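# Rest the cable runway's far end on the bracket

## Task

Set the far end of the cable runway securely on the bracket, seated between its lugs, then open the grippers and withdraw the arms; it only counts if the runway stays there without any robot supporting it.

## Robot and tools

Setup: four identical i2rt Big YAM arms named arm1, arm2, arm3 and arm4. Each has six revolute joints, a two-finger gripper and a wrist camera. Two fixed room cameras, cam_high and cam_low, also watch the scene. A loose object may occasionally be nudged by an outside push. Never knock anything off the work area or onto the floor.

Frames: one shared scene frame, origin on the floor, +z up. The hand point is midway between the fingertips. Its z axis runs along the fingers, and the fingers open and close along its y axis. Each arm's foot has its own pose in that frame, which is never printed. The hand reaches roughly 1.0 m from the joint1 axis.

execute_actions(actions, cameras): actions is a list holding one action or none. An action is an object keyed by arm name ("arm1" to "arm4"). Each arm entry has only "joints", an object of absolute targets (not offsets) by name, in the arm's own joint space. Names, units and ranges:
- joint1_rad: -2.879 to 2.879 rad. Turns the arm about its foot; positive is counter-clockwise seen from above; 0 means the arm extends the way its foot faces.
- joint2_rad: 0 to 3.141 rad, shoulder. At 0 the upper arm lies roughly level pointing back; increasing raises it, then swings it forward.
- joint3_rad: 0 to 3.019 rad, elbow. 0 is folded flat against the upper arm; increasing opens it.
- joint4_rad: -1.692 to 1.57 rad. Hand pitch; positive tips the fingers up.
- joint5_rad: -1.57 to 1.57 rad. Sideways hand swing; positive goes to the arm's right.
- joint6_rad: -2.094 to 2.094 rad. Hand roll; positive is clockwise viewed from behind the hand.
- gripper_m: 0 to 0.093 m, the fingertip gap. Each finger pad squeezes with roughly 50 to 62 N at most, lower on some grippers.
A joint counts as arrived within ±0.045, 0.14, 0.09, 0.055, 0.03, 0.035 rad (joints 1 to 6) and ±0.003 m for the gripper. You may list any subset of joints and arms. Everything listed starts at once, and each part may finish at a different moment. Joints run at different speeds, so the hand can sweep a wide arc between postures. An omitted joint or arm may still be driving toward an earlier target. An unknown key or an out-of-range number rejects the whole call, and nothing moves. Example: {"arm1": {"joints": {"gripper_m": 0.05}}, "arm2": {"joints": {"joint1_rad": 0.3}}}. An empty actions list just reports state and images.

cameras picks which images come back: any of arm1_cam_wrist, arm2_cam_wrist, arm3_cam_wrist, arm4_cam_wrist, cam_high, cam_low, or "all". Omitted, null or ["all"] gives every camera; [] gives none. The "pictures" line lists the image order. Each image is taken at the end of the call. Wrist cameras are fisheye; room cameras are pinhole with radial distortion, all 504x504. The calibration given is approximate, and a wrist camera's pose inherits errors from its arm's joint readings.

wait(seconds): 0 to 10 s; commands nothing and returns the same report as an empty action.
zoom_image(camera, region): magnifies part of a camera's most recent full image; region is [x0, y0, x1, y1] pixels from the top-left, no bigger than 504 by 504.
read_manual(section): returns only licence texts; no motion.
finished_scene(scene): ends the current scene, given its number, once the arms have held the final command. Irreversible. The goal must already hold and keep holding. Ending a reply without a tool call also ends things.

Reading results: joint_status tells how each commanded motion finished. "off_target": stopped short and possibly still pushing. "contact_stop" or "time_out": the joint abandons its target and holds in place. After a time_out, though, a joint may keep a target near where it stopped and keep pushing, listed under on_its_own. "joint command not followed", usually with a "cause:" line, means a collision guard blocked that arm's joint targets. Its gripper target still runs, and blocked joints read "not_followed". They may be retried on later actions until valid targets arrive. on_its_own lists things not commanded in this call; its "held at" value is the held target, not the actual position. To relieve a pushing joint, command its reported position. Very small target changes may not move a joint. A joint carrying a load sags.

Cautions: the arms do not halt on contact and can shove hard. A forceful squeeze between two arms fails the run; a heavy impact can too. Nothing in the state reports arm-to-arm contact. The guard can react late and ignores fingers, gripper housings and wrist cameras. Arms do not wait for one another. Avoid drops, slips, slams and forceful pushing.

Motor heat: holding load warms motors, even while you are thinking. A MOTOR HOT line appears from 85 °C. At 100 °C an OVER-TEMPERATURE FAULT drops that arm and its gripper until it cools. Its unreached keys then read "limit_stop_at_motor_heat"; resend those targets afterwards. Heat partly persists into the next scene.

The robots keep holding the last command while you deliberate. Order: look with the cameras, approach and grasp the runway, lift and carry its far end over the bracket between the lugs, lower it until it rests, open the gripper, retreat, confirm visually, then call finished_scene.

Each tool is called as name([rows], argument=value, ...), one row to a line, values as JSON.

## Session

execute_actions(actions=[])

Scene clock: 0.00 s.
arm1.joint_positions: joint1_rad=+0.388 joint2_rad=+0.613 joint3_rad=+1.463 joint4_rad=-1.472 joint5_rad=-0.109 joint6_rad=-0.418 gripper_m=+0.095
arm1.joint_status: not commanded
arm1.hand: x=-1.0624 y=-0.2831 z=+1.3792 quat_wxyz=(-0.320, +0.806, -0.379, -0.324) (m; scene frame)
arm2.joint_positions: joint1_rad=-0.203 joint2_rad=+0.499 joint3_rad=+1.312 joint4_rad=-1.313 joint5_rad=-0.169 joint6_rad=-0.378 gripper_m=+0.094
arm2.joint_status: not commanded
arm2.hand: x=-0.3376 y=+0.3274 z=+1.3064 quat_wxyz=(-0.276, -0.563, -0.646, +0.436) (m; scene frame)
arm3.joint_positions: joint1_rad=-0.184 joint2_rad=+0.592 joint3_rad=+1.332 joint4_rad=-1.450 joint5_rad=-0.167 joint6_rad=-0.494 gripper_m=+0.095
arm3.joint_status: not commanded
arm3.hand: x=+0.6027 y=-0.3247 z=+1.3404 quat_wxyz=(-0.328, +0.782, -0.460, -0.264) (m; scene frame)
arm4.joint_positions: joint1_rad=+0.298 joint2_rad=+0.502 joint3_rad=+1.328 joint4_rad=-1.216 joint5_rad=-0.013 joint6_rad=-0.460 gripper_m=+0.094
arm4.joint_status: not commanded
arm4.hand: x=+1.2958 y=+0.3076 z=+1.3301 quat_wxyz=(-0.375, -0.303, -0.772, +0.414) (m; scene frame)
pictures: arm1_cam_wrist, arm2_cam_wrist, arm3_cam_wrist, arm4_cam_wrist, cam_high, cam_low
Images, in order (width x height): arm1_cam_wrist 504x504, arm2_cam_wrist 504x504, arm3_cam_wrist 504x504, arm4_cam_wrist 504x504, cam_high 504x504, cam_low 504x504.

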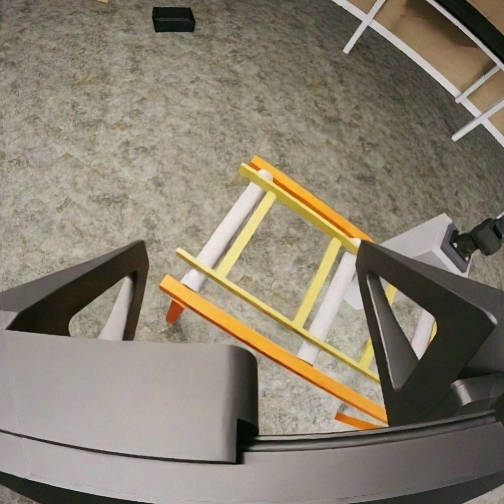

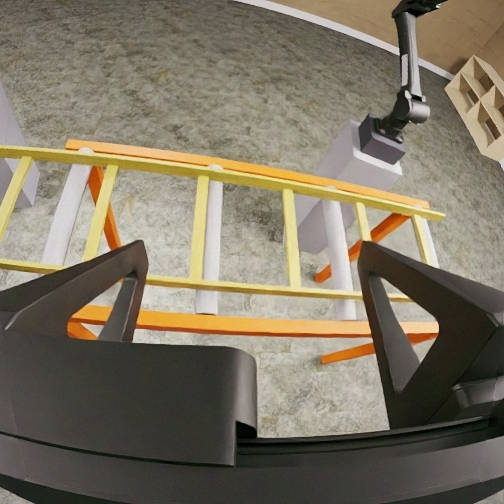

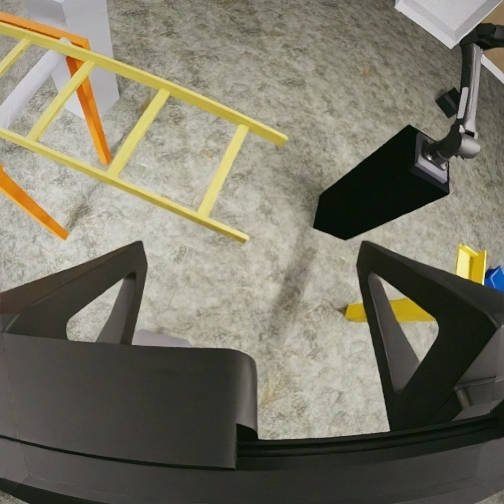

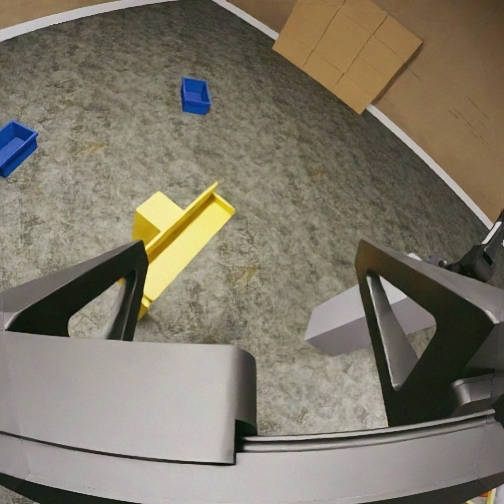

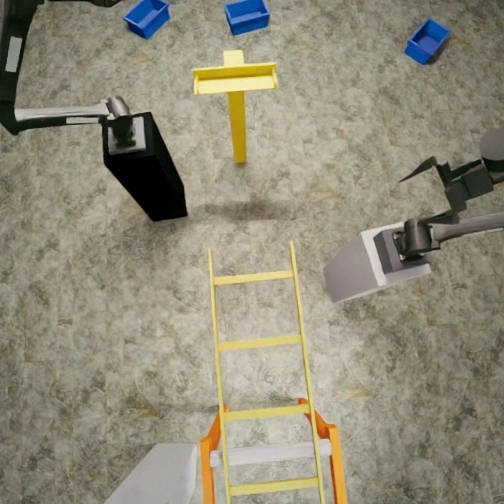

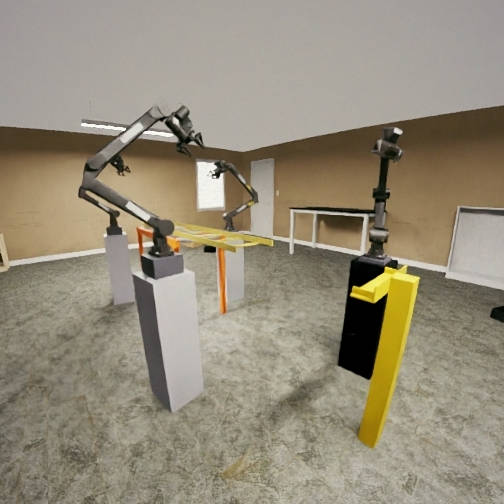

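zoom_image(camera="cam_low", region=[120,200,440,320])

zoom_image(camera="cam_high", region=[150,30,350,360])

Region (120, 200, 440, 320) of cam_low's 504x504 image, scaled by 1.575, with more detail than that image has; it fills the top 189 rows of this view, and the rest is white.

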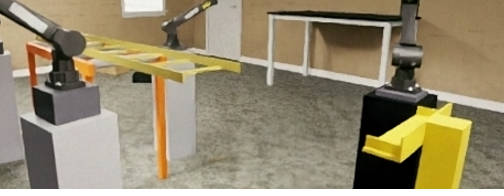

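Region (150, 30, 350, 360) of cam_high's 504x504 image, scaled by 1.527, with more detail than that image has; it fills the left 305 columns of this view, and the rest is white.

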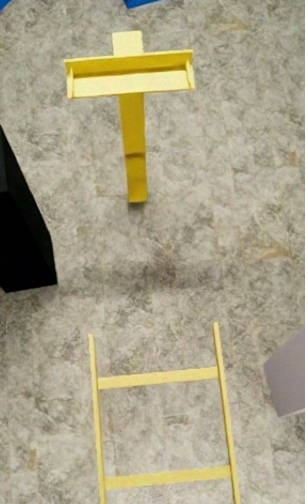

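execute_actions([
  {"arm3":{"joints":{"joint1_rad":0.39,"joint2_rad":1.9,"joint3_rad":1.654,"joint4_rad":-1.325,"joint5_rad":0,"joint6_rad":0.5}},"arm4":{"joints":{"joint1_rad":-0.622,"joint2_rad":1.653,"joint3_rad":1.586,"joint4_rad":-1.504,"joint5_rad":0,"joint6_rad":-0.573}}},
], cameras=["arm3_cam_wrist","cam_high","cam_low"])

Scene clock: 41.07 s.
arm1.joint_positions: joint1_rad=+0.388 joint2_rad=+0.613 joint3_rad=+1.463 joint4_rad=-1.472 joint5_rad=-0.109 joint6_rad=-0.418 gripper_m=+0.095
arm1.joint_status: not commanded
arm1.hand: x=-1.0624 y=-0.2831 z=+1.3792 quat_wxyz=(-0.320, +0.806, -0.379, -0.324) (m; scene frame)
arm2.joint_positions: joint1_rad=-0.203 joint2_rad=+0.499 joint3_rad=+1.312 joint4_rad=-1.313 joint5_rad=-0.169 joint6_rad=-0.378 gripper_m=+0.094
arm2.joint_status: not commanded
arm2.hand: x=-0.3376 y=+0.3274 z=+1.3064 quat_wxyz=(-0.276, -0.563, -0.646, +0.436) (m; scene frame)
arm3.joint_positions: joint1_rad=+0.393 joint2_rad=+1.899 joint3_rad=+1.642 joint4_rad=-1.324 joint5_rad=-0.002 joint6_rad=+0.489 gripper_m=+0.095
arm3.joint_status: all done
arm3.hand: x=+0.3383 y=-0.0380 z=+0.9644 quat_wxyz=(+0.001, +0.715, -0.700, +0.009) (m; scene frame)
arm4.joint_positions: joint1_rad=-0.632 joint2_rad=+1.658 joint3_rad=+1.570 joint4_rad=-1.494 joint5_rad=+0.001 joint6_rad=-0.558 gripper_m=+0.094
arm4.joint_status: all done
arm4.hand: x=+0.9467 y=+0.0830 z=+0.9960 quat_wxyz=(+0.001, -0.715, -0.700, -0.002) (m; scene frame)
pictures: arm3_cam_wrist, cam_high, cam_low
camera_calibration (this result's frames):
arm3_cam_wrist: T_world_to_cam=[[0.999701, 0.0186014, 0.0158939, -0.353384], [0.00523865, -0.797277, 0.603591, -0.615412], [0.0238995, -0.603327, -0.797136, 0.85922], [0, 0, 0, 1]] pos_world=[0.335967, 0.0343104, 1.06199]
Images, in order (width x height): arm3_cam_wrist 504x504, cam_high 504x504, cam_low 504x504.

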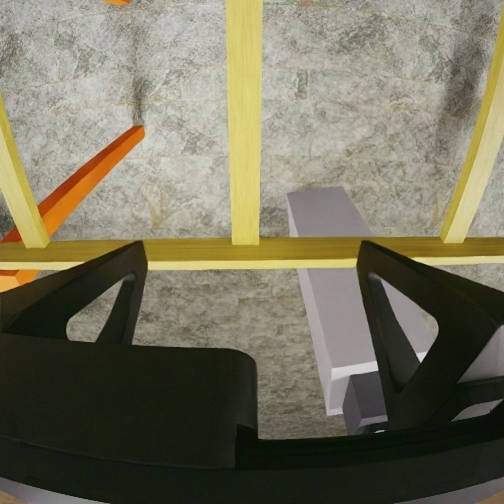

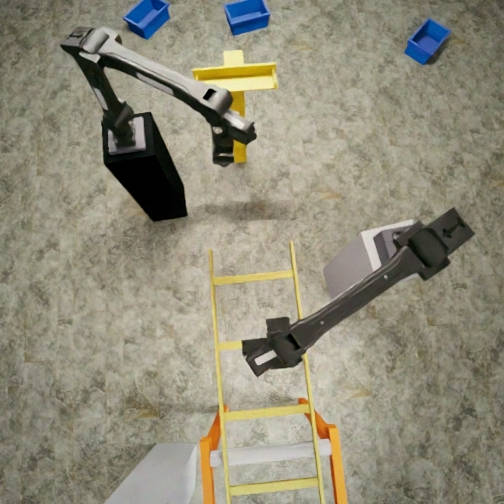

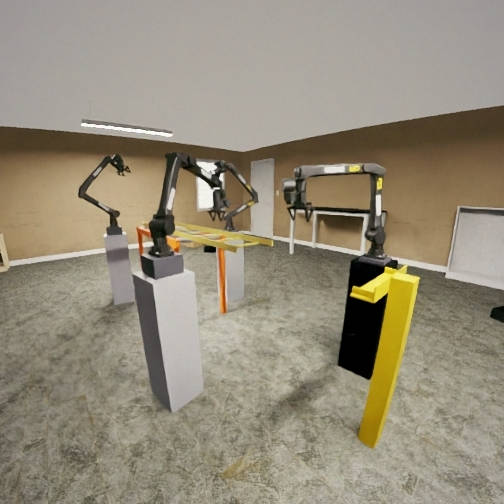

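execute_actions([
  {"arm3":{"joints":{"joint1_rad":0.4,"joint2_rad":2.052,"joint3_rad":1.496,"joint4_rad":-1.003}}},
], cameras=["arm3_cam_wrist"])

execute_actions([
  {"arm3":{"joints":{"gripper_m":0}}},
], cameras=["arm3_cam_wrist","cam_low"])

zoom_image(camera="cam_low", region=[160,180,300,280])

Scene clock: 51.93 s.
arm1.joint_positions: joint1_rad=+0.388 joint2_rad=+0.613 joint3_rad=+1.463 joint4_rad=-1.472 joint5_rad=-0.109 joint6_rad=-0.418 gripper_m=+0.095
arm1.joint_status: not commanded
arm1.hand: x=-1.0624 y=-0.2831 z=+1.3792 quat_wxyz=(-0.320, +0.806, -0.379, -0.324) (m; scene frame)
arm2.joint_positions: joint1_rad=-0.203 joint2_rad=+0.499 joint3_rad=+1.312 joint4_rad=-1.313 joint5_rad=-0.169 joint6_rad=-0.378 gripper_m=+0.094
arm2.joint_status: not commanded
arm2.hand: x=-0.3376 y=+0.3274 z=+1.3064 quat_wxyz=(-0.276, -0.563, -0.646, +0.436) (m; scene frame)
arm3.joint_positions: joint1_rad=+0.393 joint2_rad=+2.062 joint3_rad=+1.486 joint4_rad=-1.013 joint5_rad=-0.002 joint6_rad=+0.490 gripper_m=+0.095
arm3.joint_status: all done
arm3.hand: x=+0.3388 y=-0.0375 z=+0.8190 quat_wxyz=(+0.002, +0.714, -0.700, +0.012) (m; scene frame)
arm4.joint_positions: joint1_rad=-0.632 joint2_rad=+1.658 joint3_rad=+1.570 joint4_rad=-1.494 joint5_rad=+0.001 joint6_rad=-0.558 gripper_m=+0.094
arm4.joint_status: not commanded
arm4.hand: x=+0.9467 y=+0.0830 z=+0.9960 quat_wxyz=(+0.001, -0.715, -0.700, -0.002) (m; scene frame)
pictures: arm3_cam_wrist
camera_calibration (this result's frames):
arm3_cam_wrist: T_world_to_cam=[[0.999642, 0.0183019, 0.0195043, -0.354501], [0.00264277, -0.793246, 0.608896, -0.530483], [0.0266157, -0.608627, -0.79301, 0.739102], [0, 0, 0, 1]] pos_world=[0.336104, 0.0355217, 0.916038]
Images, in order (width x height): arm3_cam_wrist 504x504.

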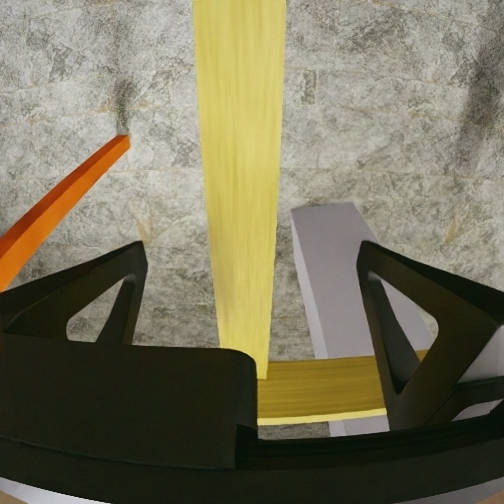

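Scene clock: 52.67 s.
arm1.joint_positions: joint1_rad=+0.388 joint2_rad=+0.613 joint3_rad=+1.463 joint4_rad=-1.472 joint5_rad=-0.109 joint6_rad=-0.418 gripper_m=+0.095
arm1.joint_status: not commanded
arm1.hand: x=-1.0624 y=-0.2831 z=+1.3792 quat_wxyz=(-0.320, +0.806, -0.379, -0.324) (m; scene frame)
arm2.joint_positions: joint1_rad=-0.203 joint2_rad=+0.499 joint3_rad=+1.312 joint4_rad=-1.313 joint5_rad=-0.169 joint6_rad=-0.378 gripper_m=+0.094
arm2.joint_status: not commanded
arm2.hand: x=-0.3376 y=+0.3274 z=+1.3064 quat_wxyz=(-0.276, -0.563, -0.646, +0.436) (m; scene frame)
arm3.joint_positions: joint1_rad=+0.397 joint2_rad=+2.062 joint3_rad=+1.486 joint4_rad=-1.007 joint5_rad=-0.004 joint6_rad=+0.491 gripper_m=+0.025
arm3.joint_status: gripper_m off_target (ended at +0.025, target +0.000)
arm3.hand: x=+0.3359 y=-0.0372 z=+0.8189 quat_wxyz=(+0.002, +0.715, -0.699, +0.009) (m; scene frame)
arm4.joint_positions: joint1_rad=-0.632 joint2_rad=+1.658 joint3_rad=+1.570 joint4_rad=-1.494 joint5_rad=+0.001 joint6_rad=-0.558 gripper_m=+0.094
arm4.joint_status: not commanded
arm4.hand: x=+0.9467 y=+0.0830 z=+0.9960 quat_wxyz=(+0.001, -0.715, -0.700, -0.002) (m; scene frame)
pictures: arm3_cam_wrist, cam_low
camera_calibration (this result's frames):
arm3_cam_wrist: T_world_to_cam=[[0.999665, 0.020885, 0.0152573, -0.348024], [0.00741356, -0.796515, 0.604573, -0.528395], [0.0247792, -0.604258, -0.796403, 0.742879], [0, 0, 0, 1]] pos_world=[0.333417, 0.0352844, 0.916395]
Images, in order (width x height): arm3_cam_wrist 504x504, cam_low 504x504.

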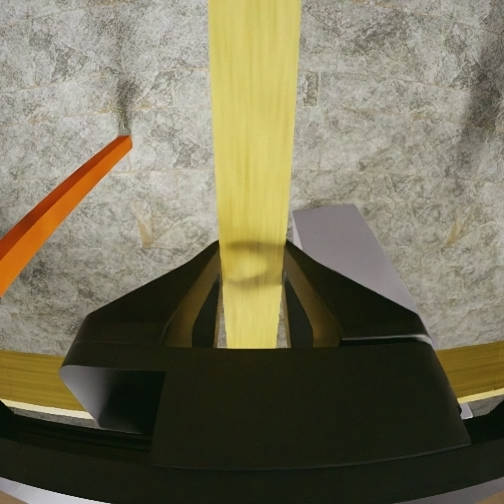

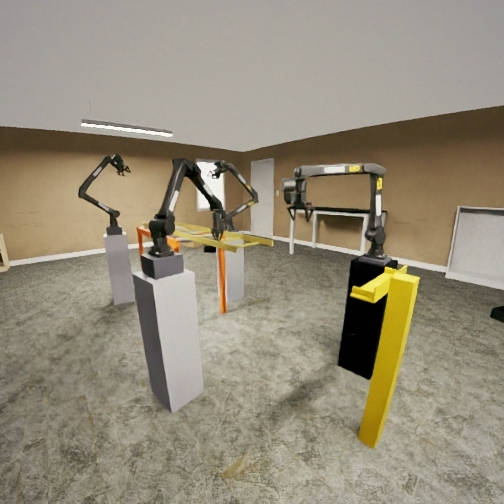

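Region (160, 180, 300, 280) of cam_low's 504x504 image, scaled by 3.600, with more detail than that image has; it fills the top 360 rows of this view, and the rest is white.

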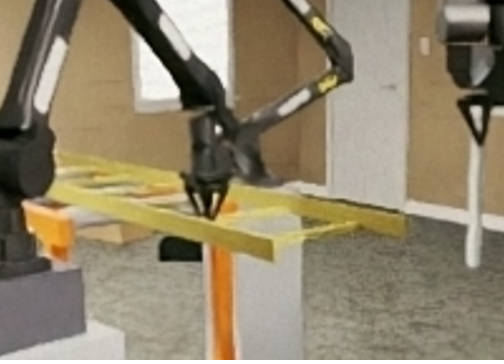

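execute_actions([
  {"arm3":{"joints":{"joint1_rad":0.082,"joint2_rad":1.915,"joint3_rad":1.275,"joint4_rad":-0.92,"joint6_rad":0.194}}},
], cameras=["cam_high"])

execute_actions([
  {"arm3":{"joints":{"joint1_rad":-0.306,"joint6_rad":-0.194}}},
], cameras=["arm4_cam_wrist","arm2_cam_wrist","cam_high","cam_low"])

Scene clock: 61.37 s.
arm1.joint_positions: joint1_rad=+0.388 joint2_rad=+0.613 joint3_rad=+1.463 joint4_rad=-1.472 joint5_rad=-0.109 joint6_rad=-0.418 gripper_m=+0.095
arm1.joint_status: not commanded
arm1.hand: x=-1.0624 y=-0.2831 z=+1.3792 quat_wxyz=(-0.320, +0.806, -0.379, -0.324) (m; scene frame)
arm2.joint_positions: joint1_rad=-0.203 joint2_rad=+0.499 joint3_rad=+1.312 joint4_rad=-1.313 joint5_rad=-0.169 joint6_rad=-0.378 gripper_m=+0.094
arm2.joint_status: not commanded
arm2.hand: x=-0.3376 y=+0.3274 z=+1.3064 quat_wxyz=(-0.276, -0.563, -0.646, +0.436) (m; scene frame)
arm3.joint_positions: joint1_rad=+0.082 joint2_rad=+1.935 joint3_rad=+1.257 joint4_rad=-0.912 joint5_rad=+0.003 joint6_rad=+0.205 gripper_m=+0.025
arm3.joint_status: all done
arm3.hand: x=+0.5197 y=-0.0369 z=+0.8169 quat_wxyz=(+0.003, +0.705, -0.709, +0.012) (m; scene frame)
arm4.joint_positions: joint1_rad=-0.632 joint2_rad=+1.658 joint3_rad=+1.570 joint4_rad=-1.494 joint5_rad=+0.001 joint6_rad=-0.558 gripper_m=+0.094
arm4.joint_status: not commanded
arm4.hand: x=+0.9467 y=+0.0830 z=+0.9960 quat_wxyz=(+0.001, -0.715, -0.700, -0.002) (m; scene frame)
pictures: cam_high
Images, in order (width x height): cam_high 504x504.

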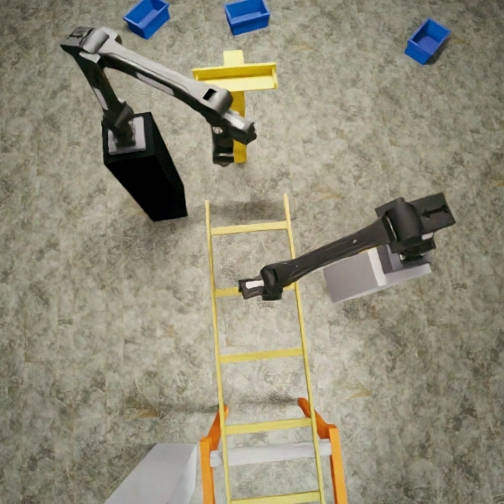

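Scene clock: 63.87 s.
arm1.joint_positions: joint1_rad=+0.388 joint2_rad=+0.613 joint3_rad=+1.463 joint4_rad=-1.472 joint5_rad=-0.109 joint6_rad=-0.418 gripper_m=+0.095
arm1.joint_status: not commanded
arm1.hand: x=-1.0624 y=-0.2831 z=+1.3792 quat_wxyz=(-0.320, +0.806, -0.379, -0.324) (m; scene frame)
arm2.joint_positions: joint1_rad=-0.203 joint2_rad=+0.499 joint3_rad=+1.312 joint4_rad=-1.313 joint5_rad=-0.169 joint6_rad=-0.378 gripper_m=+0.094
arm2.joint_status: not commanded
arm2.hand: x=-0.3376 y=+0.3274 z=+1.3064 quat_wxyz=(-0.276, -0.563, -0.646, +0.436) (m; scene frame)
arm3.joint_positions: joint1_rad=-0.323 joint2_rad=+1.992 joint3_rad=+1.233 joint4_rad=-0.897 joint5_rad=+0.001 joint6_rad=-0.182 gripper_m=+0.025
arm3.joint_status: all done
arm3.hand: x=+0.7220 y=-0.0561 z=+0.7837 quat_wxyz=(+0.034, +0.698, -0.715, +0.028) (m; scene frame)
arm4.joint_positions: joint1_rad=-0.632 joint2_rad=+1.658 joint3_rad=+1.570 joint4_rad=-1.494 joint5_rad=+0.001 joint6_rad=-0.558 gripper_m=+0.094
arm4.joint_status: not commanded
arm4.hand: x=+0.9467 y=+0.0830 z=+0.9960 quat_wxyz=(+0.001, -0.715, -0.700, -0.002) (m; scene frame)
pictures: arm2_cam_wrist, arm4_cam_wrist, cam_high, cam_low
camera_calibration (this result's frames):
arm4_cam_wrist: T_world_to_cam=[[-0.999034, 0.0436507, -0.00507537, 0.947027], [0.0321217, 0.80418, 0.593517, -0.681574], [0.029989, 0.592781, -0.804805, 0.848791], [0, 0, 0, 1]] pos_world=[0.942551, 0.00362264, 1.09244]
Images, in order (width x height): arm2_cam_wrist 504x504, arm4_cam_wrist 504x504, cam_high 504x504, cam_low 504x504.

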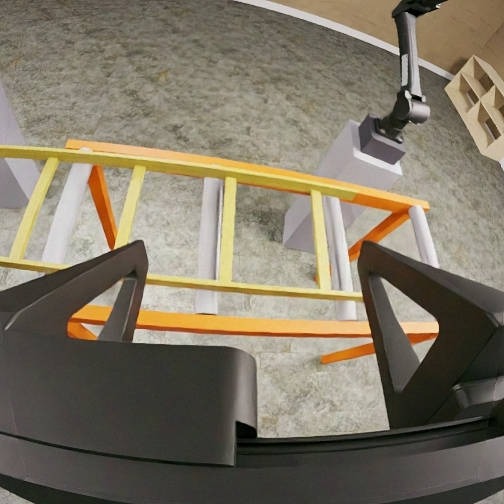

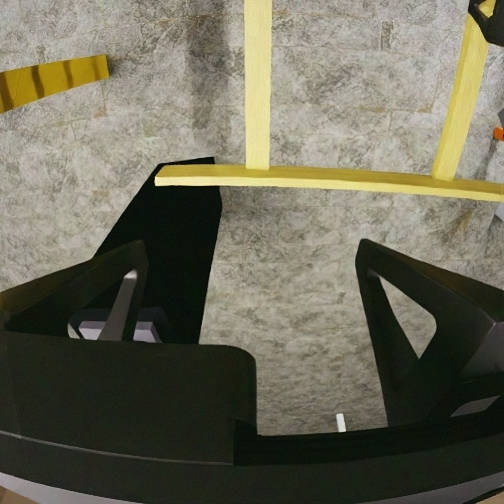

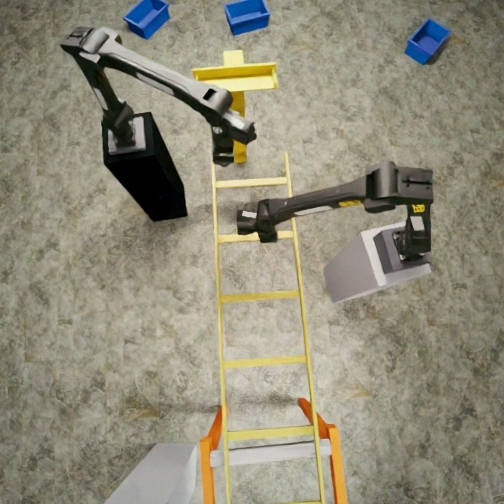

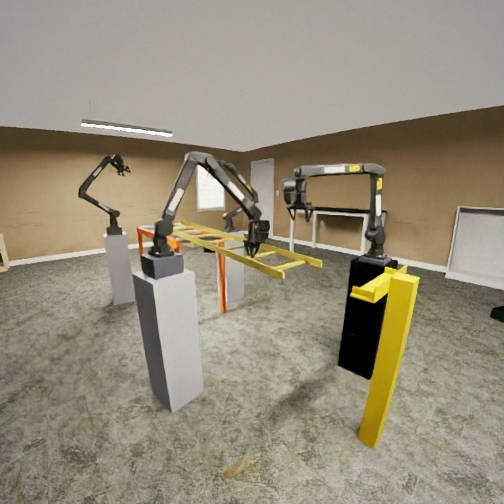

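execute_actions([
  {"arm3":{"joints":{"joint2_rad":1.84,"joint3_rad":1.305,"joint4_rad":-0.94}},"arm4":{"joints":{"joint2_rad":1.79,"joint3_rad":1.278,"joint4_rad":-1.035}}},
], cameras=["arm4_cam_wrist","cam_low"])

Scene clock: 71.43 s.
arm1.joint_positions: joint1_rad=+0.388 joint2_rad=+0.613 joint3_rad=+1.463 joint4_rad=-1.472 joint5_rad=-0.109 joint6_rad=-0.418 gripper_m=+0.095
arm1.joint_status: not commanded
arm1.hand: x=-1.0624 y=-0.2831 z=+1.3792 quat_wxyz=(-0.320, +0.806, -0.379, -0.324) (m; scene frame)
arm2.joint_positions: joint1_rad=-0.203 joint2_rad=+0.499 joint3_rad=+1.312 joint4_rad=-1.313 joint5_rad=-0.169 joint6_rad=-0.378 gripper_m=+0.094
arm2.joint_status: not commanded
arm2.hand: x=-0.3376 y=+0.3274 z=+1.3064 quat_wxyz=(-0.276, -0.563, -0.646, +0.436) (m; scene frame)
arm3.joint_positions: joint1_rad=-0.322 joint2_rad=+1.941 joint3_rad=+1.233 joint4_rad=-0.931 joint5_rad=+0.009 joint6_rad=-0.182 gripper_m=+0.025
arm3.joint_status: all done
arm3.hand: x=+0.7230 y=-0.0555 z=+0.8086 quat_wxyz=(+0.025, +0.698, -0.715, +0.027) (m; scene frame)
arm4.joint_positions: joint1_rad=-0.632 joint2_rad=+1.819 joint3_rad=+1.262 joint4_rad=-1.047 joint5_rad=+0.001 joint6_rad=-0.558 gripper_m=+0.094
arm4.joint_status: all done
arm4.hand: x=+0.9478 y=+0.0849 z=+0.8066 quat_wxyz=(+0.003, -0.714, -0.700, -0.013) (m; scene frame)
pictures: arm4_cam_wrist, cam_low
camera_calibration (this result's frames):
arm4_cam_wrist: T_world_to_cam=[[-0.998917, 0.0434847, -0.0165698, 0.956309], [0.0244147, 0.792868, 0.608904, -0.574903], [0.0396157, 0.60784, -0.793071, 0.675308], [0, 0, 0, 1]] pos_world=[0.942557, 0.00375821, 0.901473]
Images, in order (width x height): arm4_cam_wrist 504x504, cam_low 504x504.

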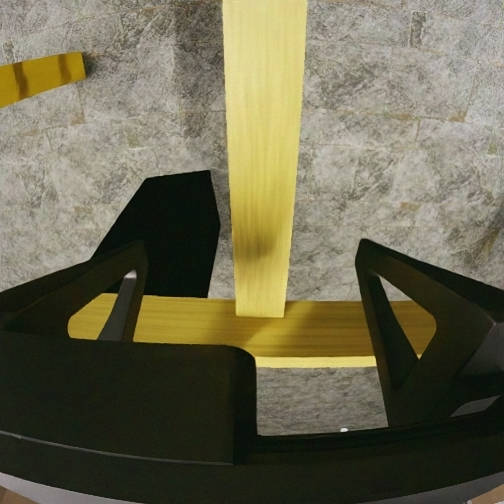

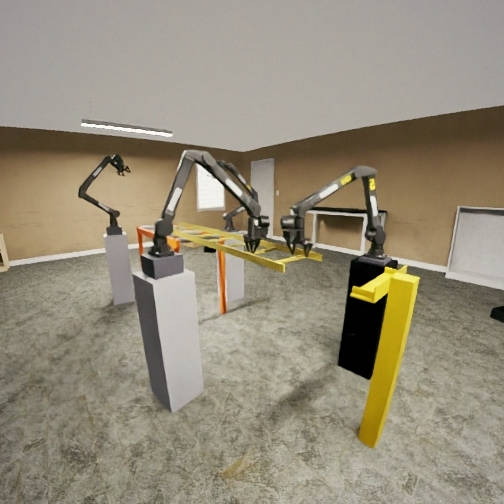

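execute_actions([
  {"arm4":{"joints":{"joint2_rad":1.815,"gripper_m":0.04}}},
], cameras=[])

execute_actions([
  {"arm4":{"joints":{"gripper_m":0}}},
], cameras=["arm4_cam_wrist"])

execute_actions([
  {"arm3":{"joints":{"joint1_rad":-0.6,"joint2_rad":1.97,"joint3_rad":1.59,"joint4_rad":-1.049,"joint6_rad":-0.51}},"arm4":{"joints":{"joint1_rad":-0.303,"joint2_rad":1.44,"joint3_rad":1.0,"joint4_rad":-1.019,"joint6_rad":-0.254}}},
], cameras=["arm4_cam_wrist","cam_high","cam_low"])

Scene clock: 80.83 s.
arm1.joint_positions: joint1_rad=+0.388 joint2_rad=+0.613 joint3_rad=+1.463 joint4_rad=-1.472 joint5_rad=-0.109 joint6_rad=-0.418 gripper_m=+0.095
arm1.joint_status: not commanded
arm1.hand: x=-1.0624 y=-0.2831 z=+1.3792 quat_wxyz=(-0.320, +0.806, -0.379, -0.324) (m; scene frame)
arm2.joint_positions: joint1_rad=-0.203 joint2_rad=+0.499 joint3_rad=+1.312 joint4_rad=-1.313 joint5_rad=-0.169 joint6_rad=-0.378 gripper_m=+0.094
arm2.joint_status: not commanded
arm2.hand: x=-0.3376 y=+0.3274 z=+1.3064 quat_wxyz=(-0.276, -0.563, -0.646, +0.436) (m; scene frame)
arm3.joint_positions: joint1_rad=-0.322 joint2_rad=+1.941 joint3_rad=+1.233 joint4_rad=-0.931 joint5_rad=+0.009 joint6_rad=-0.182 gripper_m=+0.025
arm3.joint_status: not commanded
arm3.hand: x=+0.7230 y=-0.0555 z=+0.8086 quat_wxyz=(+0.025, +0.698, -0.715, +0.027) (m; scene frame)
arm4.joint_positions: joint1_rad=-0.632 joint2_rad=+1.819 joint3_rad=+1.262 joint4_rad=-1.047 joint5_rad=+0.001 joint6_rad=-0.559 gripper_m=+0.040
arm4.joint_status: all done
arm4.hand: x=+0.9478 y=+0.0849 z=+0.8066 quat_wxyz=(+0.003, -0.714, -0.700, -0.013) (m; scene frame)
pictures: none
No camera images: the call's "cameras" was empty. Leave "cameras" out to get every camera's image.

Scene clock: 81.40 s.
arm1.joint_positions: joint1_rad=+0.388 joint2_rad=+0.613 joint3_rad=+1.463 joint4_rad=-1.472 joint5_rad=-0.109 joint6_rad=-0.418 gripper_m=+0.095
arm1.joint_status: not commanded
arm1.hand: x=-1.0624 y=-0.2831 z=+1.3792 quat_wxyz=(-0.320, +0.806, -0.379, -0.324) (m; scene frame)
arm2.joint_positions: joint1_rad=-0.203 joint2_rad=+0.499 joint3_rad=+1.312 joint4_rad=-1.313 joint5_rad=-0.169 joint6_rad=-0.378 gripper_m=+0.094
arm2.joint_status: not commanded
arm2.hand: x=-0.3376 y=+0.3274 z=+1.3064 quat_wxyz=(-0.276, -0.563, -0.646, +0.436) (m; scene frame)
arm3.joint_positions: joint1_rad=-0.322 joint2_rad=+1.941 joint3_rad=+1.233 joint4_rad=-0.931 joint5_rad=+0.009 joint6_rad=-0.182 gripper_m=+0.025
arm3.joint_status: not commanded
arm3.hand: x=+0.7230 y=-0.0555 z=+0.8086 quat_wxyz=(+0.025, +0.698, -0.715, +0.027) (m; scene frame)
arm4.joint_positions: joint1_rad=-0.632 joint2_rad=+1.819 joint3_rad=+1.262 joint4_rad=-1.047 joint5_rad=+0.001 joint6_rad=-0.559 gripper_m=+0.000
arm4.joint_status: all done
arm4.hand: x=+0.9478 y=+0.0849 z=+0.8066 quat_wxyz=(+0.003, -0.714, -0.700, -0.013) (m; scene frame)
pictures: arm4_cam_wrist
camera_calibration (this result's frames):
arm4_cam_wrist: T_world_to_cam=[[-0.998933, 0.0431037, -0.0165786, 0.956364], [0.0241071, 0.792881, 0.6089, -0.574609], [0.0393907, 0.607851, -0.793074, 0.675522], [0, 0, 0, 1]] pos_world=[0.942587, 0.0037567, 0.901474]
Images, in order (width x height): arm4_cam_wrist 504x504.

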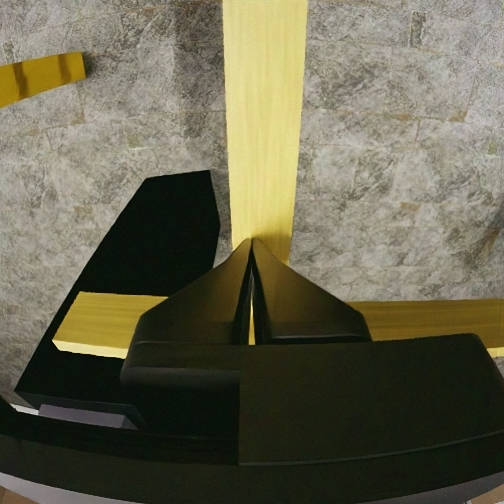

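Scene clock: 83.83 s.
arm1.joint_positions: joint1_rad=+0.388 joint2_rad=+0.613 joint3_rad=+1.463 joint4_rad=-1.472 joint5_rad=-0.109 joint6_rad=-0.418 gripper_m=+0.095
arm1.joint_status: not commanded
arm1.hand: x=-1.0624 y=-0.2831 z=+1.3792 quat_wxyz=(-0.320, +0.806, -0.379, -0.324) (m; scene frame)
arm2.joint_positions: joint1_rad=-0.203 joint2_rad=+0.499 joint3_rad=+1.312 joint4_rad=-1.313 joint5_rad=-0.169 joint6_rad=-0.378 gripper_m=+0.094
arm2.joint_status: not commanded
arm2.hand: x=-0.3376 y=+0.3274 z=+1.3064 quat_wxyz=(-0.276, -0.563, -0.646, +0.436) (m; scene frame)
arm3.joint_positions: joint1_rad=-0.599 joint2_rad=+2.104 joint3_rad=+1.492 joint4_rad=-1.035 joint5_rad=+0.002 joint6_rad=-0.493 gripper_m=+0.025
arm3.joint_status: joint3_rad time_out (moved +0.259 of +0.357); the others done
arm3.on_its_own: joint3_rad reads +1.492 and still pushes toward +1.590 since a time_out
arm3.hand: x=+0.8837 y=-0.0384 z=+0.8022 quat_wxyz=(+0.035, +0.710, -0.703, +0.016) (m; scene frame)
arm4.joint_positions: joint1_rad=-0.293 joint2_rad=+1.437 joint3_rad=+1.002 joint4_rad=-1.023 joint5_rad=-0.002 joint6_rad=-0.269 gripper_m=+0.000
arm4.joint_status: all done
arm4.hand: x=+1.1222 y=+0.0999 z=+0.8819 quat_wxyz=(-0.030, -0.695, -0.716, +0.051) (m; scene frame)
pictures: arm4_cam_wrist, cam_high, cam_low
camera_calibration (this result's frames):
arm4_cam_wrist: T_world_to_cam=[[-0.999656, -0.00575368, 0.0255814, 1.0997], [0.00762853, 0.869603, 0.493692, -0.52412], [-0.0250862, 0.493718, -0.86926, 0.870259], [0, 0, 0, 1]] pos_world=[1.12515, 0.0324414, 0.987103]
Images, in order (width x height): arm4_cam_wrist 504x504, cam_high 504x504, cam_low 504x504.

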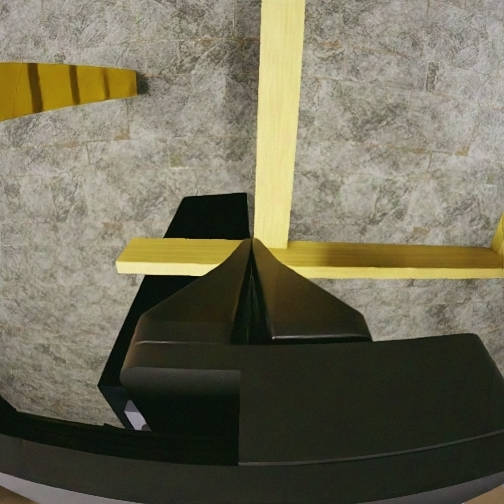

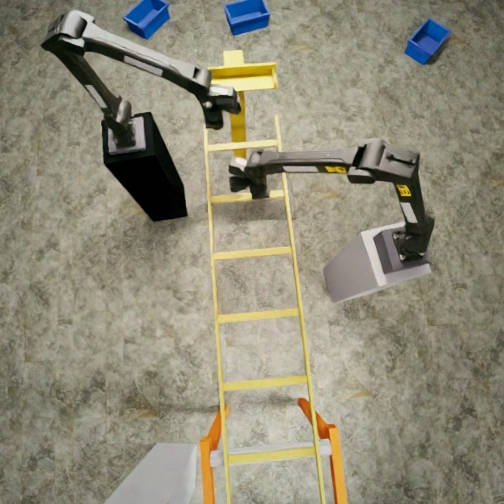

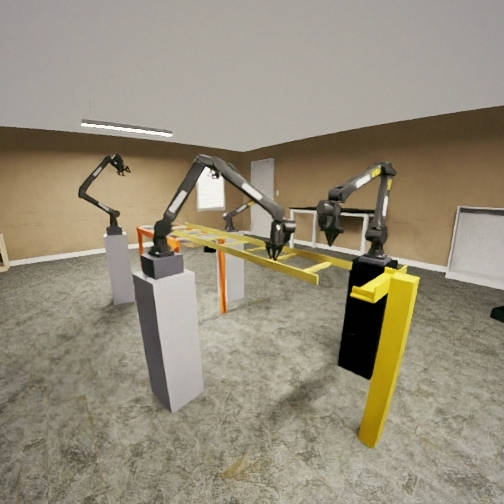

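execute_actions([
  {"arm4":{"joints":{"joint1_rad":-0.335,"joint2_rad":1.70,"joint4_rad":-0.86,"gripper_m":0.093}}},
], cameras=[])

execute_actions([
  {"arm4":{"joints":{"gripper_m":0}}},
], cameras=["arm4_cam_wrist"])

Scene clock: 92.27 s.
arm1.joint_positions: joint1_rad=+0.388 joint2_rad=+0.613 joint3_rad=+1.463 joint4_rad=-1.472 joint5_rad=-0.109 joint6_rad=-0.418 gripper_m=+0.095
arm1.joint_status: not commanded
arm1.hand: x=-1.0624 y=-0.2831 z=+1.3792 quat_wxyz=(-0.320, +0.806, -0.379, -0.324) (m; scene frame)
arm2.joint_positions: joint1_rad=-0.203 joint2_rad=+0.499 joint3_rad=+1.312 joint4_rad=-1.313 joint5_rad=-0.169 joint6_rad=-0.378 gripper_m=+0.094
arm2.joint_status: not commanded
arm2.hand: x=-0.3376 y=+0.3274 z=+1.3064 quat_wxyz=(-0.276, -0.563, -0.646, +0.436) (m; scene frame)
arm3.joint_positions: joint1_rad=-0.599 joint2_rad=+2.104 joint3_rad=+1.492 joint4_rad=-1.035 joint5_rad=+0.002 joint6_rad=-0.493 gripper_m=+0.025
arm3.joint_status: not commanded
arm3.on_its_own: joint3_rad reads +1.492 and still pushes toward +1.590 since a time_out
arm3.hand: x=+0.8837 y=-0.0384 z=+0.8022 quat_wxyz=(+0.035, +0.710, -0.703, +0.016) (m; scene frame)
arm4.joint_positions: joint1_rad=-0.330 joint2_rad=+1.715 joint3_rad=+0.993 joint4_rad=-0.871 joint5_rad=-0.001 joint6_rad=-0.269 gripper_m=+0.093
arm4.joint_status: all done
arm4.hand: x=+1.1037 y=+0.0915 z=+0.7699 quat_wxyz=(+0.004, -0.710, -0.704, -0.006) (m; scene frame)
pictures: none
No camera images: the call's "cameras" was empty. Leave "cameras" out to get every camera's image.

Scene clock: 92.97 s.
arm1.joint_positions: joint1_rad=+0.388 joint2_rad=+0.613 joint3_rad=+1.463 joint4_rad=-1.472 joint5_rad=-0.109 joint6_rad=-0.418 gripper_m=+0.095
arm1.joint_status: not commanded
arm1.hand: x=-1.0624 y=-0.2831 z=+1.3792 quat_wxyz=(-0.320, +0.806, -0.379, -0.324) (m; scene frame)
arm2.joint_positions: joint1_rad=-0.203 joint2_rad=+0.499 joint3_rad=+1.312 joint4_rad=-1.313 joint5_rad=-0.169 joint6_rad=-0.378 gripper_m=+0.094
arm2.joint_status: not commanded
arm2.hand: x=-0.3376 y=+0.3274 z=+1.3064 quat_wxyz=(-0.276, -0.563, -0.646, +0.436) (m; scene frame)
arm3.joint_positions: joint1_rad=-0.599 joint2_rad=+2.104 joint3_rad=+1.492 joint4_rad=-1.035 joint5_rad=+0.002 joint6_rad=-0.493 gripper_m=+0.025
arm3.joint_status: not commanded
arm3.on_its_own: joint3_rad reads +1.492 and still pushes toward +1.590 since a time_out
arm3.hand: x=+0.8837 y=-0.0384 z=+0.8022 quat_wxyz=(+0.035, +0.710, -0.703, +0.016) (m; scene frame)
arm4.joint_positions: joint1_rad=-0.330 joint2_rad=+1.715 joint3_rad=+0.993 joint4_rad=-0.869 joint5_rad=+0.001 joint6_rad=-0.270 gripper_m=+0.024
arm4.joint_status: gripper_m off_target (ended at +0.024, target +0.000)
arm4.hand: x=+1.1032 y=+0.0912 z=+0.7699 quat_wxyz=(+0.005, -0.710, -0.705, -0.005) (m; scene frame)
pictures: arm4_cam_wrist
camera_calibration (this result's frames):
arm4_cam_wrist: T_world_to_cam=[[-0.999553, 0.0296051, -0.0040934, 1.10302], [0.0211798, 0.79831, 0.601874, -0.552873], [0.0210863, 0.601519, -0.79858, 0.66149], [0, 0, 0, 1]] pos_world=[1.10029, 0.010811, 0.865528]
Images, in order (width x height): arm4_cam_wrist 504x504.

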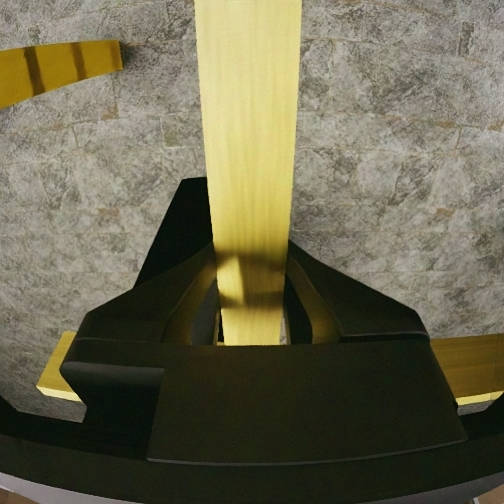

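execute_actions([
  {"arm3":{"joints":{"joint1_rad":-0.79,"joint2_rad":2.11,"joint3_rad":1.88,"joint4_rad":-1.18,"joint6_rad":-0.69}},"arm4":{"joints":{"joint1_rad":0.018,"joint2_rad":1.47,"joint3_rad":1.03,"joint4_rad":-0.98,"joint6_rad":0.08}}},
], cameras=["cam_high","cam_low"])

zoom_image(camera="cam_low", region=[280,210,440,320])

zoom_image(camera="cam_high", region=[160,30,320,190])

Scene clock: 104.80 s.
arm1.joint_positions: joint1_rad=+0.388 joint2_rad=+0.613 joint3_rad=+1.463 joint4_rad=-1.472 joint5_rad=-0.109 joint6_rad=-0.418 gripper_m=+0.095
arm1.joint_status: not commanded
arm1.hand: x=-1.0624 y=-0.2831 z=+1.3792 quat_wxyz=(-0.320, +0.806, -0.379, -0.324) (m; scene frame)
arm2.joint_positions: joint1_rad=-0.203 joint2_rad=+0.499 joint3_rad=+1.312 joint4_rad=-1.313 joint5_rad=-0.169 joint6_rad=-0.378 gripper_m=+0.094
arm2.joint_status: not commanded
arm2.hand: x=-0.3376 y=+0.3274 z=+1.3064 quat_wxyz=(-0.276, -0.563, -0.646, +0.436) (m; scene frame)
arm3.joint_positions: joint1_rad=-0.792 joint2_rad=+2.197 joint3_rad=+1.797 joint4_rad=-1.178 joint5_rad=+0.002 joint6_rad=-0.685 gripper_m=+0.025
arm3.joint_status: all done
arm3.hand: x=+1.0261 y=-0.0339 z=+0.8488 quat_wxyz=(+0.002, +0.711, -0.704, +0.005) (m; scene frame)
arm4.joint_positions: joint1_rad=+0.014 joint2_rad=+1.556 joint3_rad=+0.975 joint4_rad=-0.972 joint5_rad=-0.012 joint6_rad=+0.063 gripper_m=+0.024
arm4.joint_status: all done
arm4.hand: x=+1.2492 y=+0.0935 z=+0.8266 quat_wxyz=(-0.011, -0.706, -0.709, +0.004) (m; scene frame)
pictures: cam_high, cam_low
Images, in order (width x height): cam_high 504x504, cam_low 504x504.

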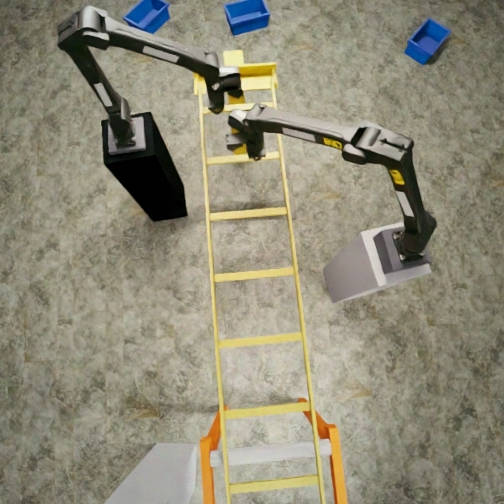

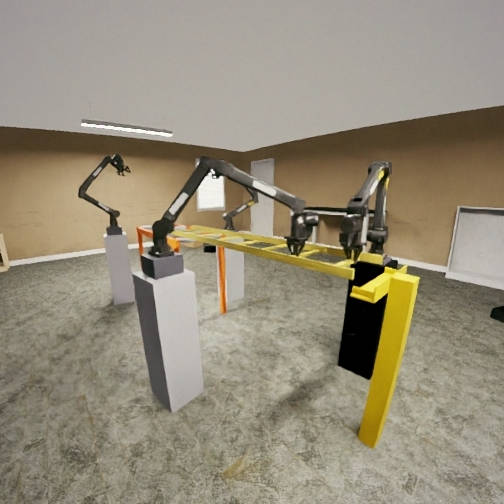

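Region (280, 210, 440, 320) of cam_low's 504x504 image, scaled by 3.150, with more detail than that image has; it fills the top 346 rows of this view, and the rest is white.

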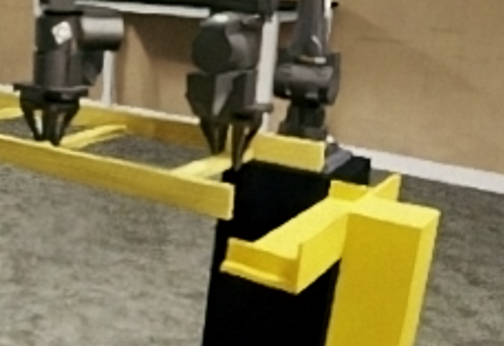

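Region (160, 30, 320, 190) of cam_high's 504x504 image, scaled by 3.150, with more detail than that image has.

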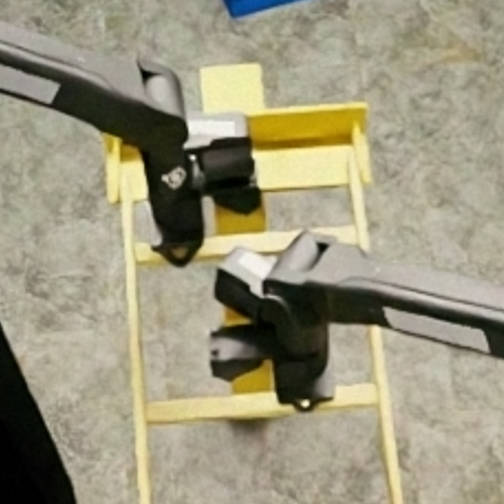

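execute_actions([
  {"arm3":{"joints":{"joint1_rad":-0.855,"joint2_rad":2.255,"joint3_rad":2.135,"joint4_rad":-1.29,"joint6_rad":-0.755}},"arm4":{"joints":{"joint1_rad":0.18,"joint6_rad":0.24}}},
], cameras=[])

execute_actions([
  {"arm3":{"joints":{"joint2_rad":2.33,"joint4_rad":-1.22}},"arm4":{"joints":{"joint2_rad":1.56,"joint3_rad":0.99,"joint4_rad":-0.88}}},
], cameras=["cam_high","cam_low","arm4_cam_wrist"])

zoom_image(camera="cam_low", region=[280,210,440,320])

zoom_image(camera="cam_high", region=[160,30,320,190])

Scene clock: 119.03 s.
arm1.joint_positions: joint1_rad=+0.388 joint2_rad=+0.613 joint3_rad=+1.463 joint4_rad=-1.472 joint5_rad=-0.109 joint6_rad=-0.418 gripper_m=+0.095
arm1.joint_status: not commanded
arm1.hand: x=-1.0624 y=-0.2831 z=+1.3792 quat_wxyz=(-0.320, +0.806, -0.379, -0.324) (m; scene frame)
arm2.joint_positions: joint1_rad=-0.203 joint2_rad=+0.499 joint3_rad=+1.312 joint4_rad=-1.313 joint5_rad=-0.169 joint6_rad=-0.378 gripper_m=+0.094
arm2.joint_status: not commanded
arm2.hand: x=-0.3376 y=+0.3274 z=+1.3064 quat_wxyz=(-0.276, -0.563, -0.646, +0.436) (m; scene frame)
arm3.joint_positions: joint1_rad=-0.857 joint2_rad=+2.330 joint3_rad=+2.036 joint4_rad=-1.272 joint5_rad=-0.002 joint6_rad=-0.754 gripper_m=+0.025
arm3.joint_status: joint3_rad time_out (moved +0.239 of +0.338); the others done
arm3.on_its_own: joint3_rad reads +2.036 and still pushes toward +2.135 since a time_out
arm3.hand: x=+1.0909 y=-0.0243 z=+0.8479 quat_wxyz=(-0.004, +0.712, -0.702, +0.002) (m; scene frame)
arm4.joint_positions: joint1_rad=+0.182 joint2_rad=+1.556 joint3_rad=+0.970 joint4_rad=-0.963 joint5_rad=-0.004 joint6_rad=+0.226 gripper_m=+0.024
arm4.joint_status: all done
arm4.hand: x=+1.3151 y=+0.1041 z=+0.8244 quat_wxyz=(-0.010, -0.704, -0.710, +0.007) (m; scene frame)
pictures: none
No camera images: the call's "cameras" was empty. Leave "cameras" out to get every camera's image.

not run: a stop came earlier in this reply.

Region (280, 210, 440, 320) of cam_low's 504x504 image, scaled by 3.150, with more detail than that image has; it fills the top 346 rows of this view, and the rest is white.

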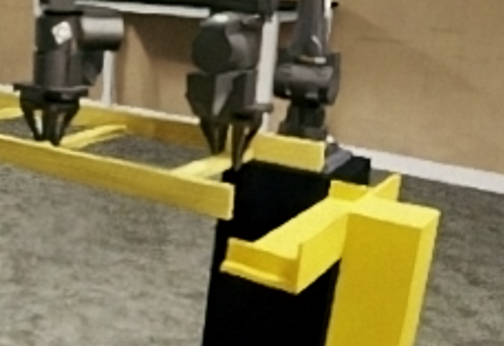

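Region (160, 30, 320, 190) of cam_high's 504x504 image, scaled by 3.150, with more detail than that image has.

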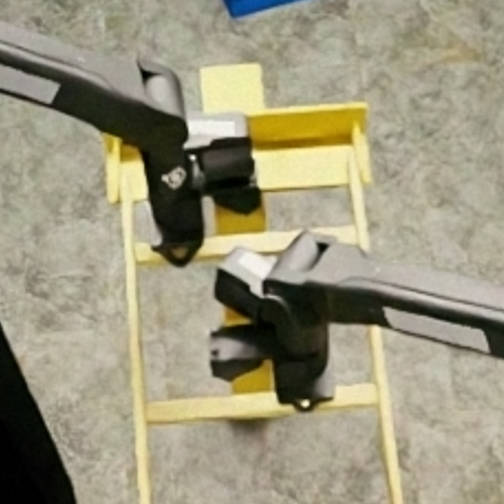

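execute_actions([
  {"arm3":{"joints":{"joint2_rad":2.33,"joint4_rad":-1.22}},"arm4":{"joints":{"joint2_rad":1.56,"joint3_rad":0.99,"joint4_rad":-0.88}}},
], cameras=["cam_high","cam_low","arm4_cam_wrist"])

zoom_image(camera="cam_low", region=[280,210,440,320])

zoom_image(camera="cam_high", region=[160,30,320,190])

Scene clock: 125.33 s.
arm1.joint_positions: joint1_rad=+0.388 joint2_rad=+0.613 joint3_rad=+1.463 joint4_rad=-1.472 joint5_rad=-0.109 joint6_rad=-0.418 gripper_m=+0.095
arm1.joint_status: not commanded
arm1.hand: x=-1.0624 y=-0.2831 z=+1.3792 quat_wxyz=(-0.320, +0.806, -0.379, -0.324) (m; scene frame)
arm2.joint_positions: joint1_rad=-0.203 joint2_rad=+0.499 joint3_rad=+1.312 joint4_rad=-1.313 joint5_rad=-0.169 joint6_rad=-0.378 gripper_m=+0.094
arm2.joint_status: not commanded
arm2.hand: x=-0.3376 y=+0.3274 z=+1.3064 quat_wxyz=(-0.276, -0.563, -0.646, +0.436) (m; scene frame)
arm3.joint_positions: joint1_rad=-0.856 joint2_rad=+2.352 joint3_rad=+2.038 joint4_rad=-1.258 joint5_rad=-0.003 joint6_rad=-0.754 gripper_m=+0.025
arm3.joint_status: all done
arm3.on_its_own: joint3_rad reads +2.038 and still pushes toward +2.135 since a time_out
arm3.hand: x=+1.0913 y=-0.0230 z=+0.8336 quat_wxyz=(-0.001, +0.712, -0.702, +0.002) (m; scene frame)
arm4.joint_positions: joint1_rad=+0.182 joint2_rad=+1.579 joint3_rad=+0.949 joint4_rad=-0.924 joint5_rad=-0.007 joint6_rad=+0.225 gripper_m=+0.024
arm4.joint_status: all done
arm4.hand: x=+1.3152 y=+0.1059 z=+0.8094 quat_wxyz=(-0.010, -0.704, -0.710, +0.005) (m; scene frame)
pictures: arm4_cam_wrist, cam_high, cam_low
camera_calibration (this result's frames):
arm4_cam_wrist: T_world_to_cam=[[-0.999857, 0.0128527, -0.0109852, 1.32244], [0.00421707, 0.818761, 0.574119, -0.550224], [0.0163732, 0.573991, -0.818698, 0.705139], [0, 0, 0, 1]] pos_world=[1.31303, 0.0287615, 0.907717]
Images, in order (width x height): arm4_cam_wrist 504x504, cam_high 504x504, cam_low 504x504.

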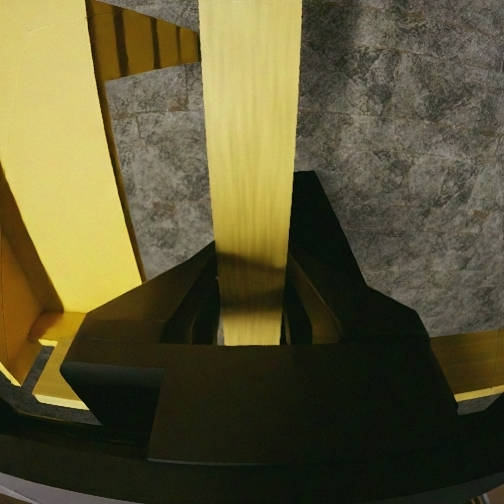

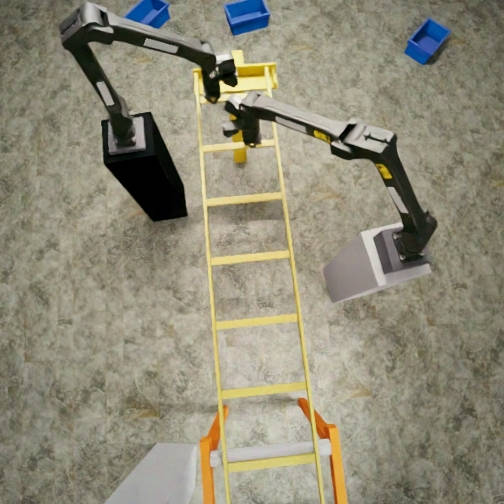

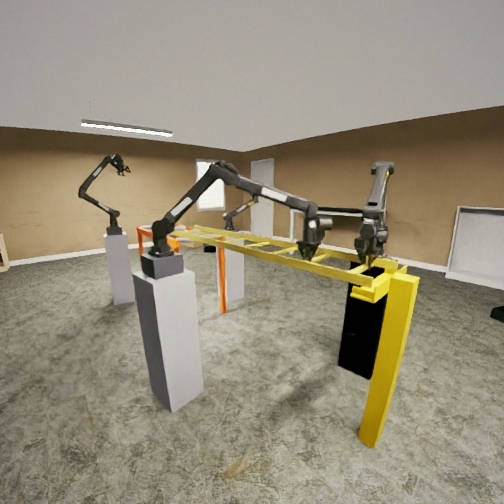

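Region (280, 210, 440, 320) of cam_low's 504x504 image, scaled by 3.150, with more detail than that image has; it fills the top 346 rows of this view, and the rest is white.

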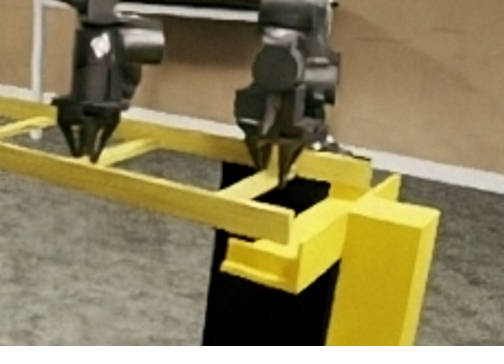

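Region (160, 30, 320, 190) of cam_high's 504x504 image, scaled by 3.150, with more detail than that image has.

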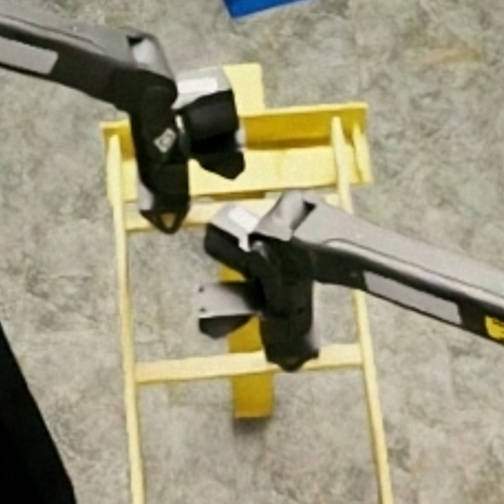

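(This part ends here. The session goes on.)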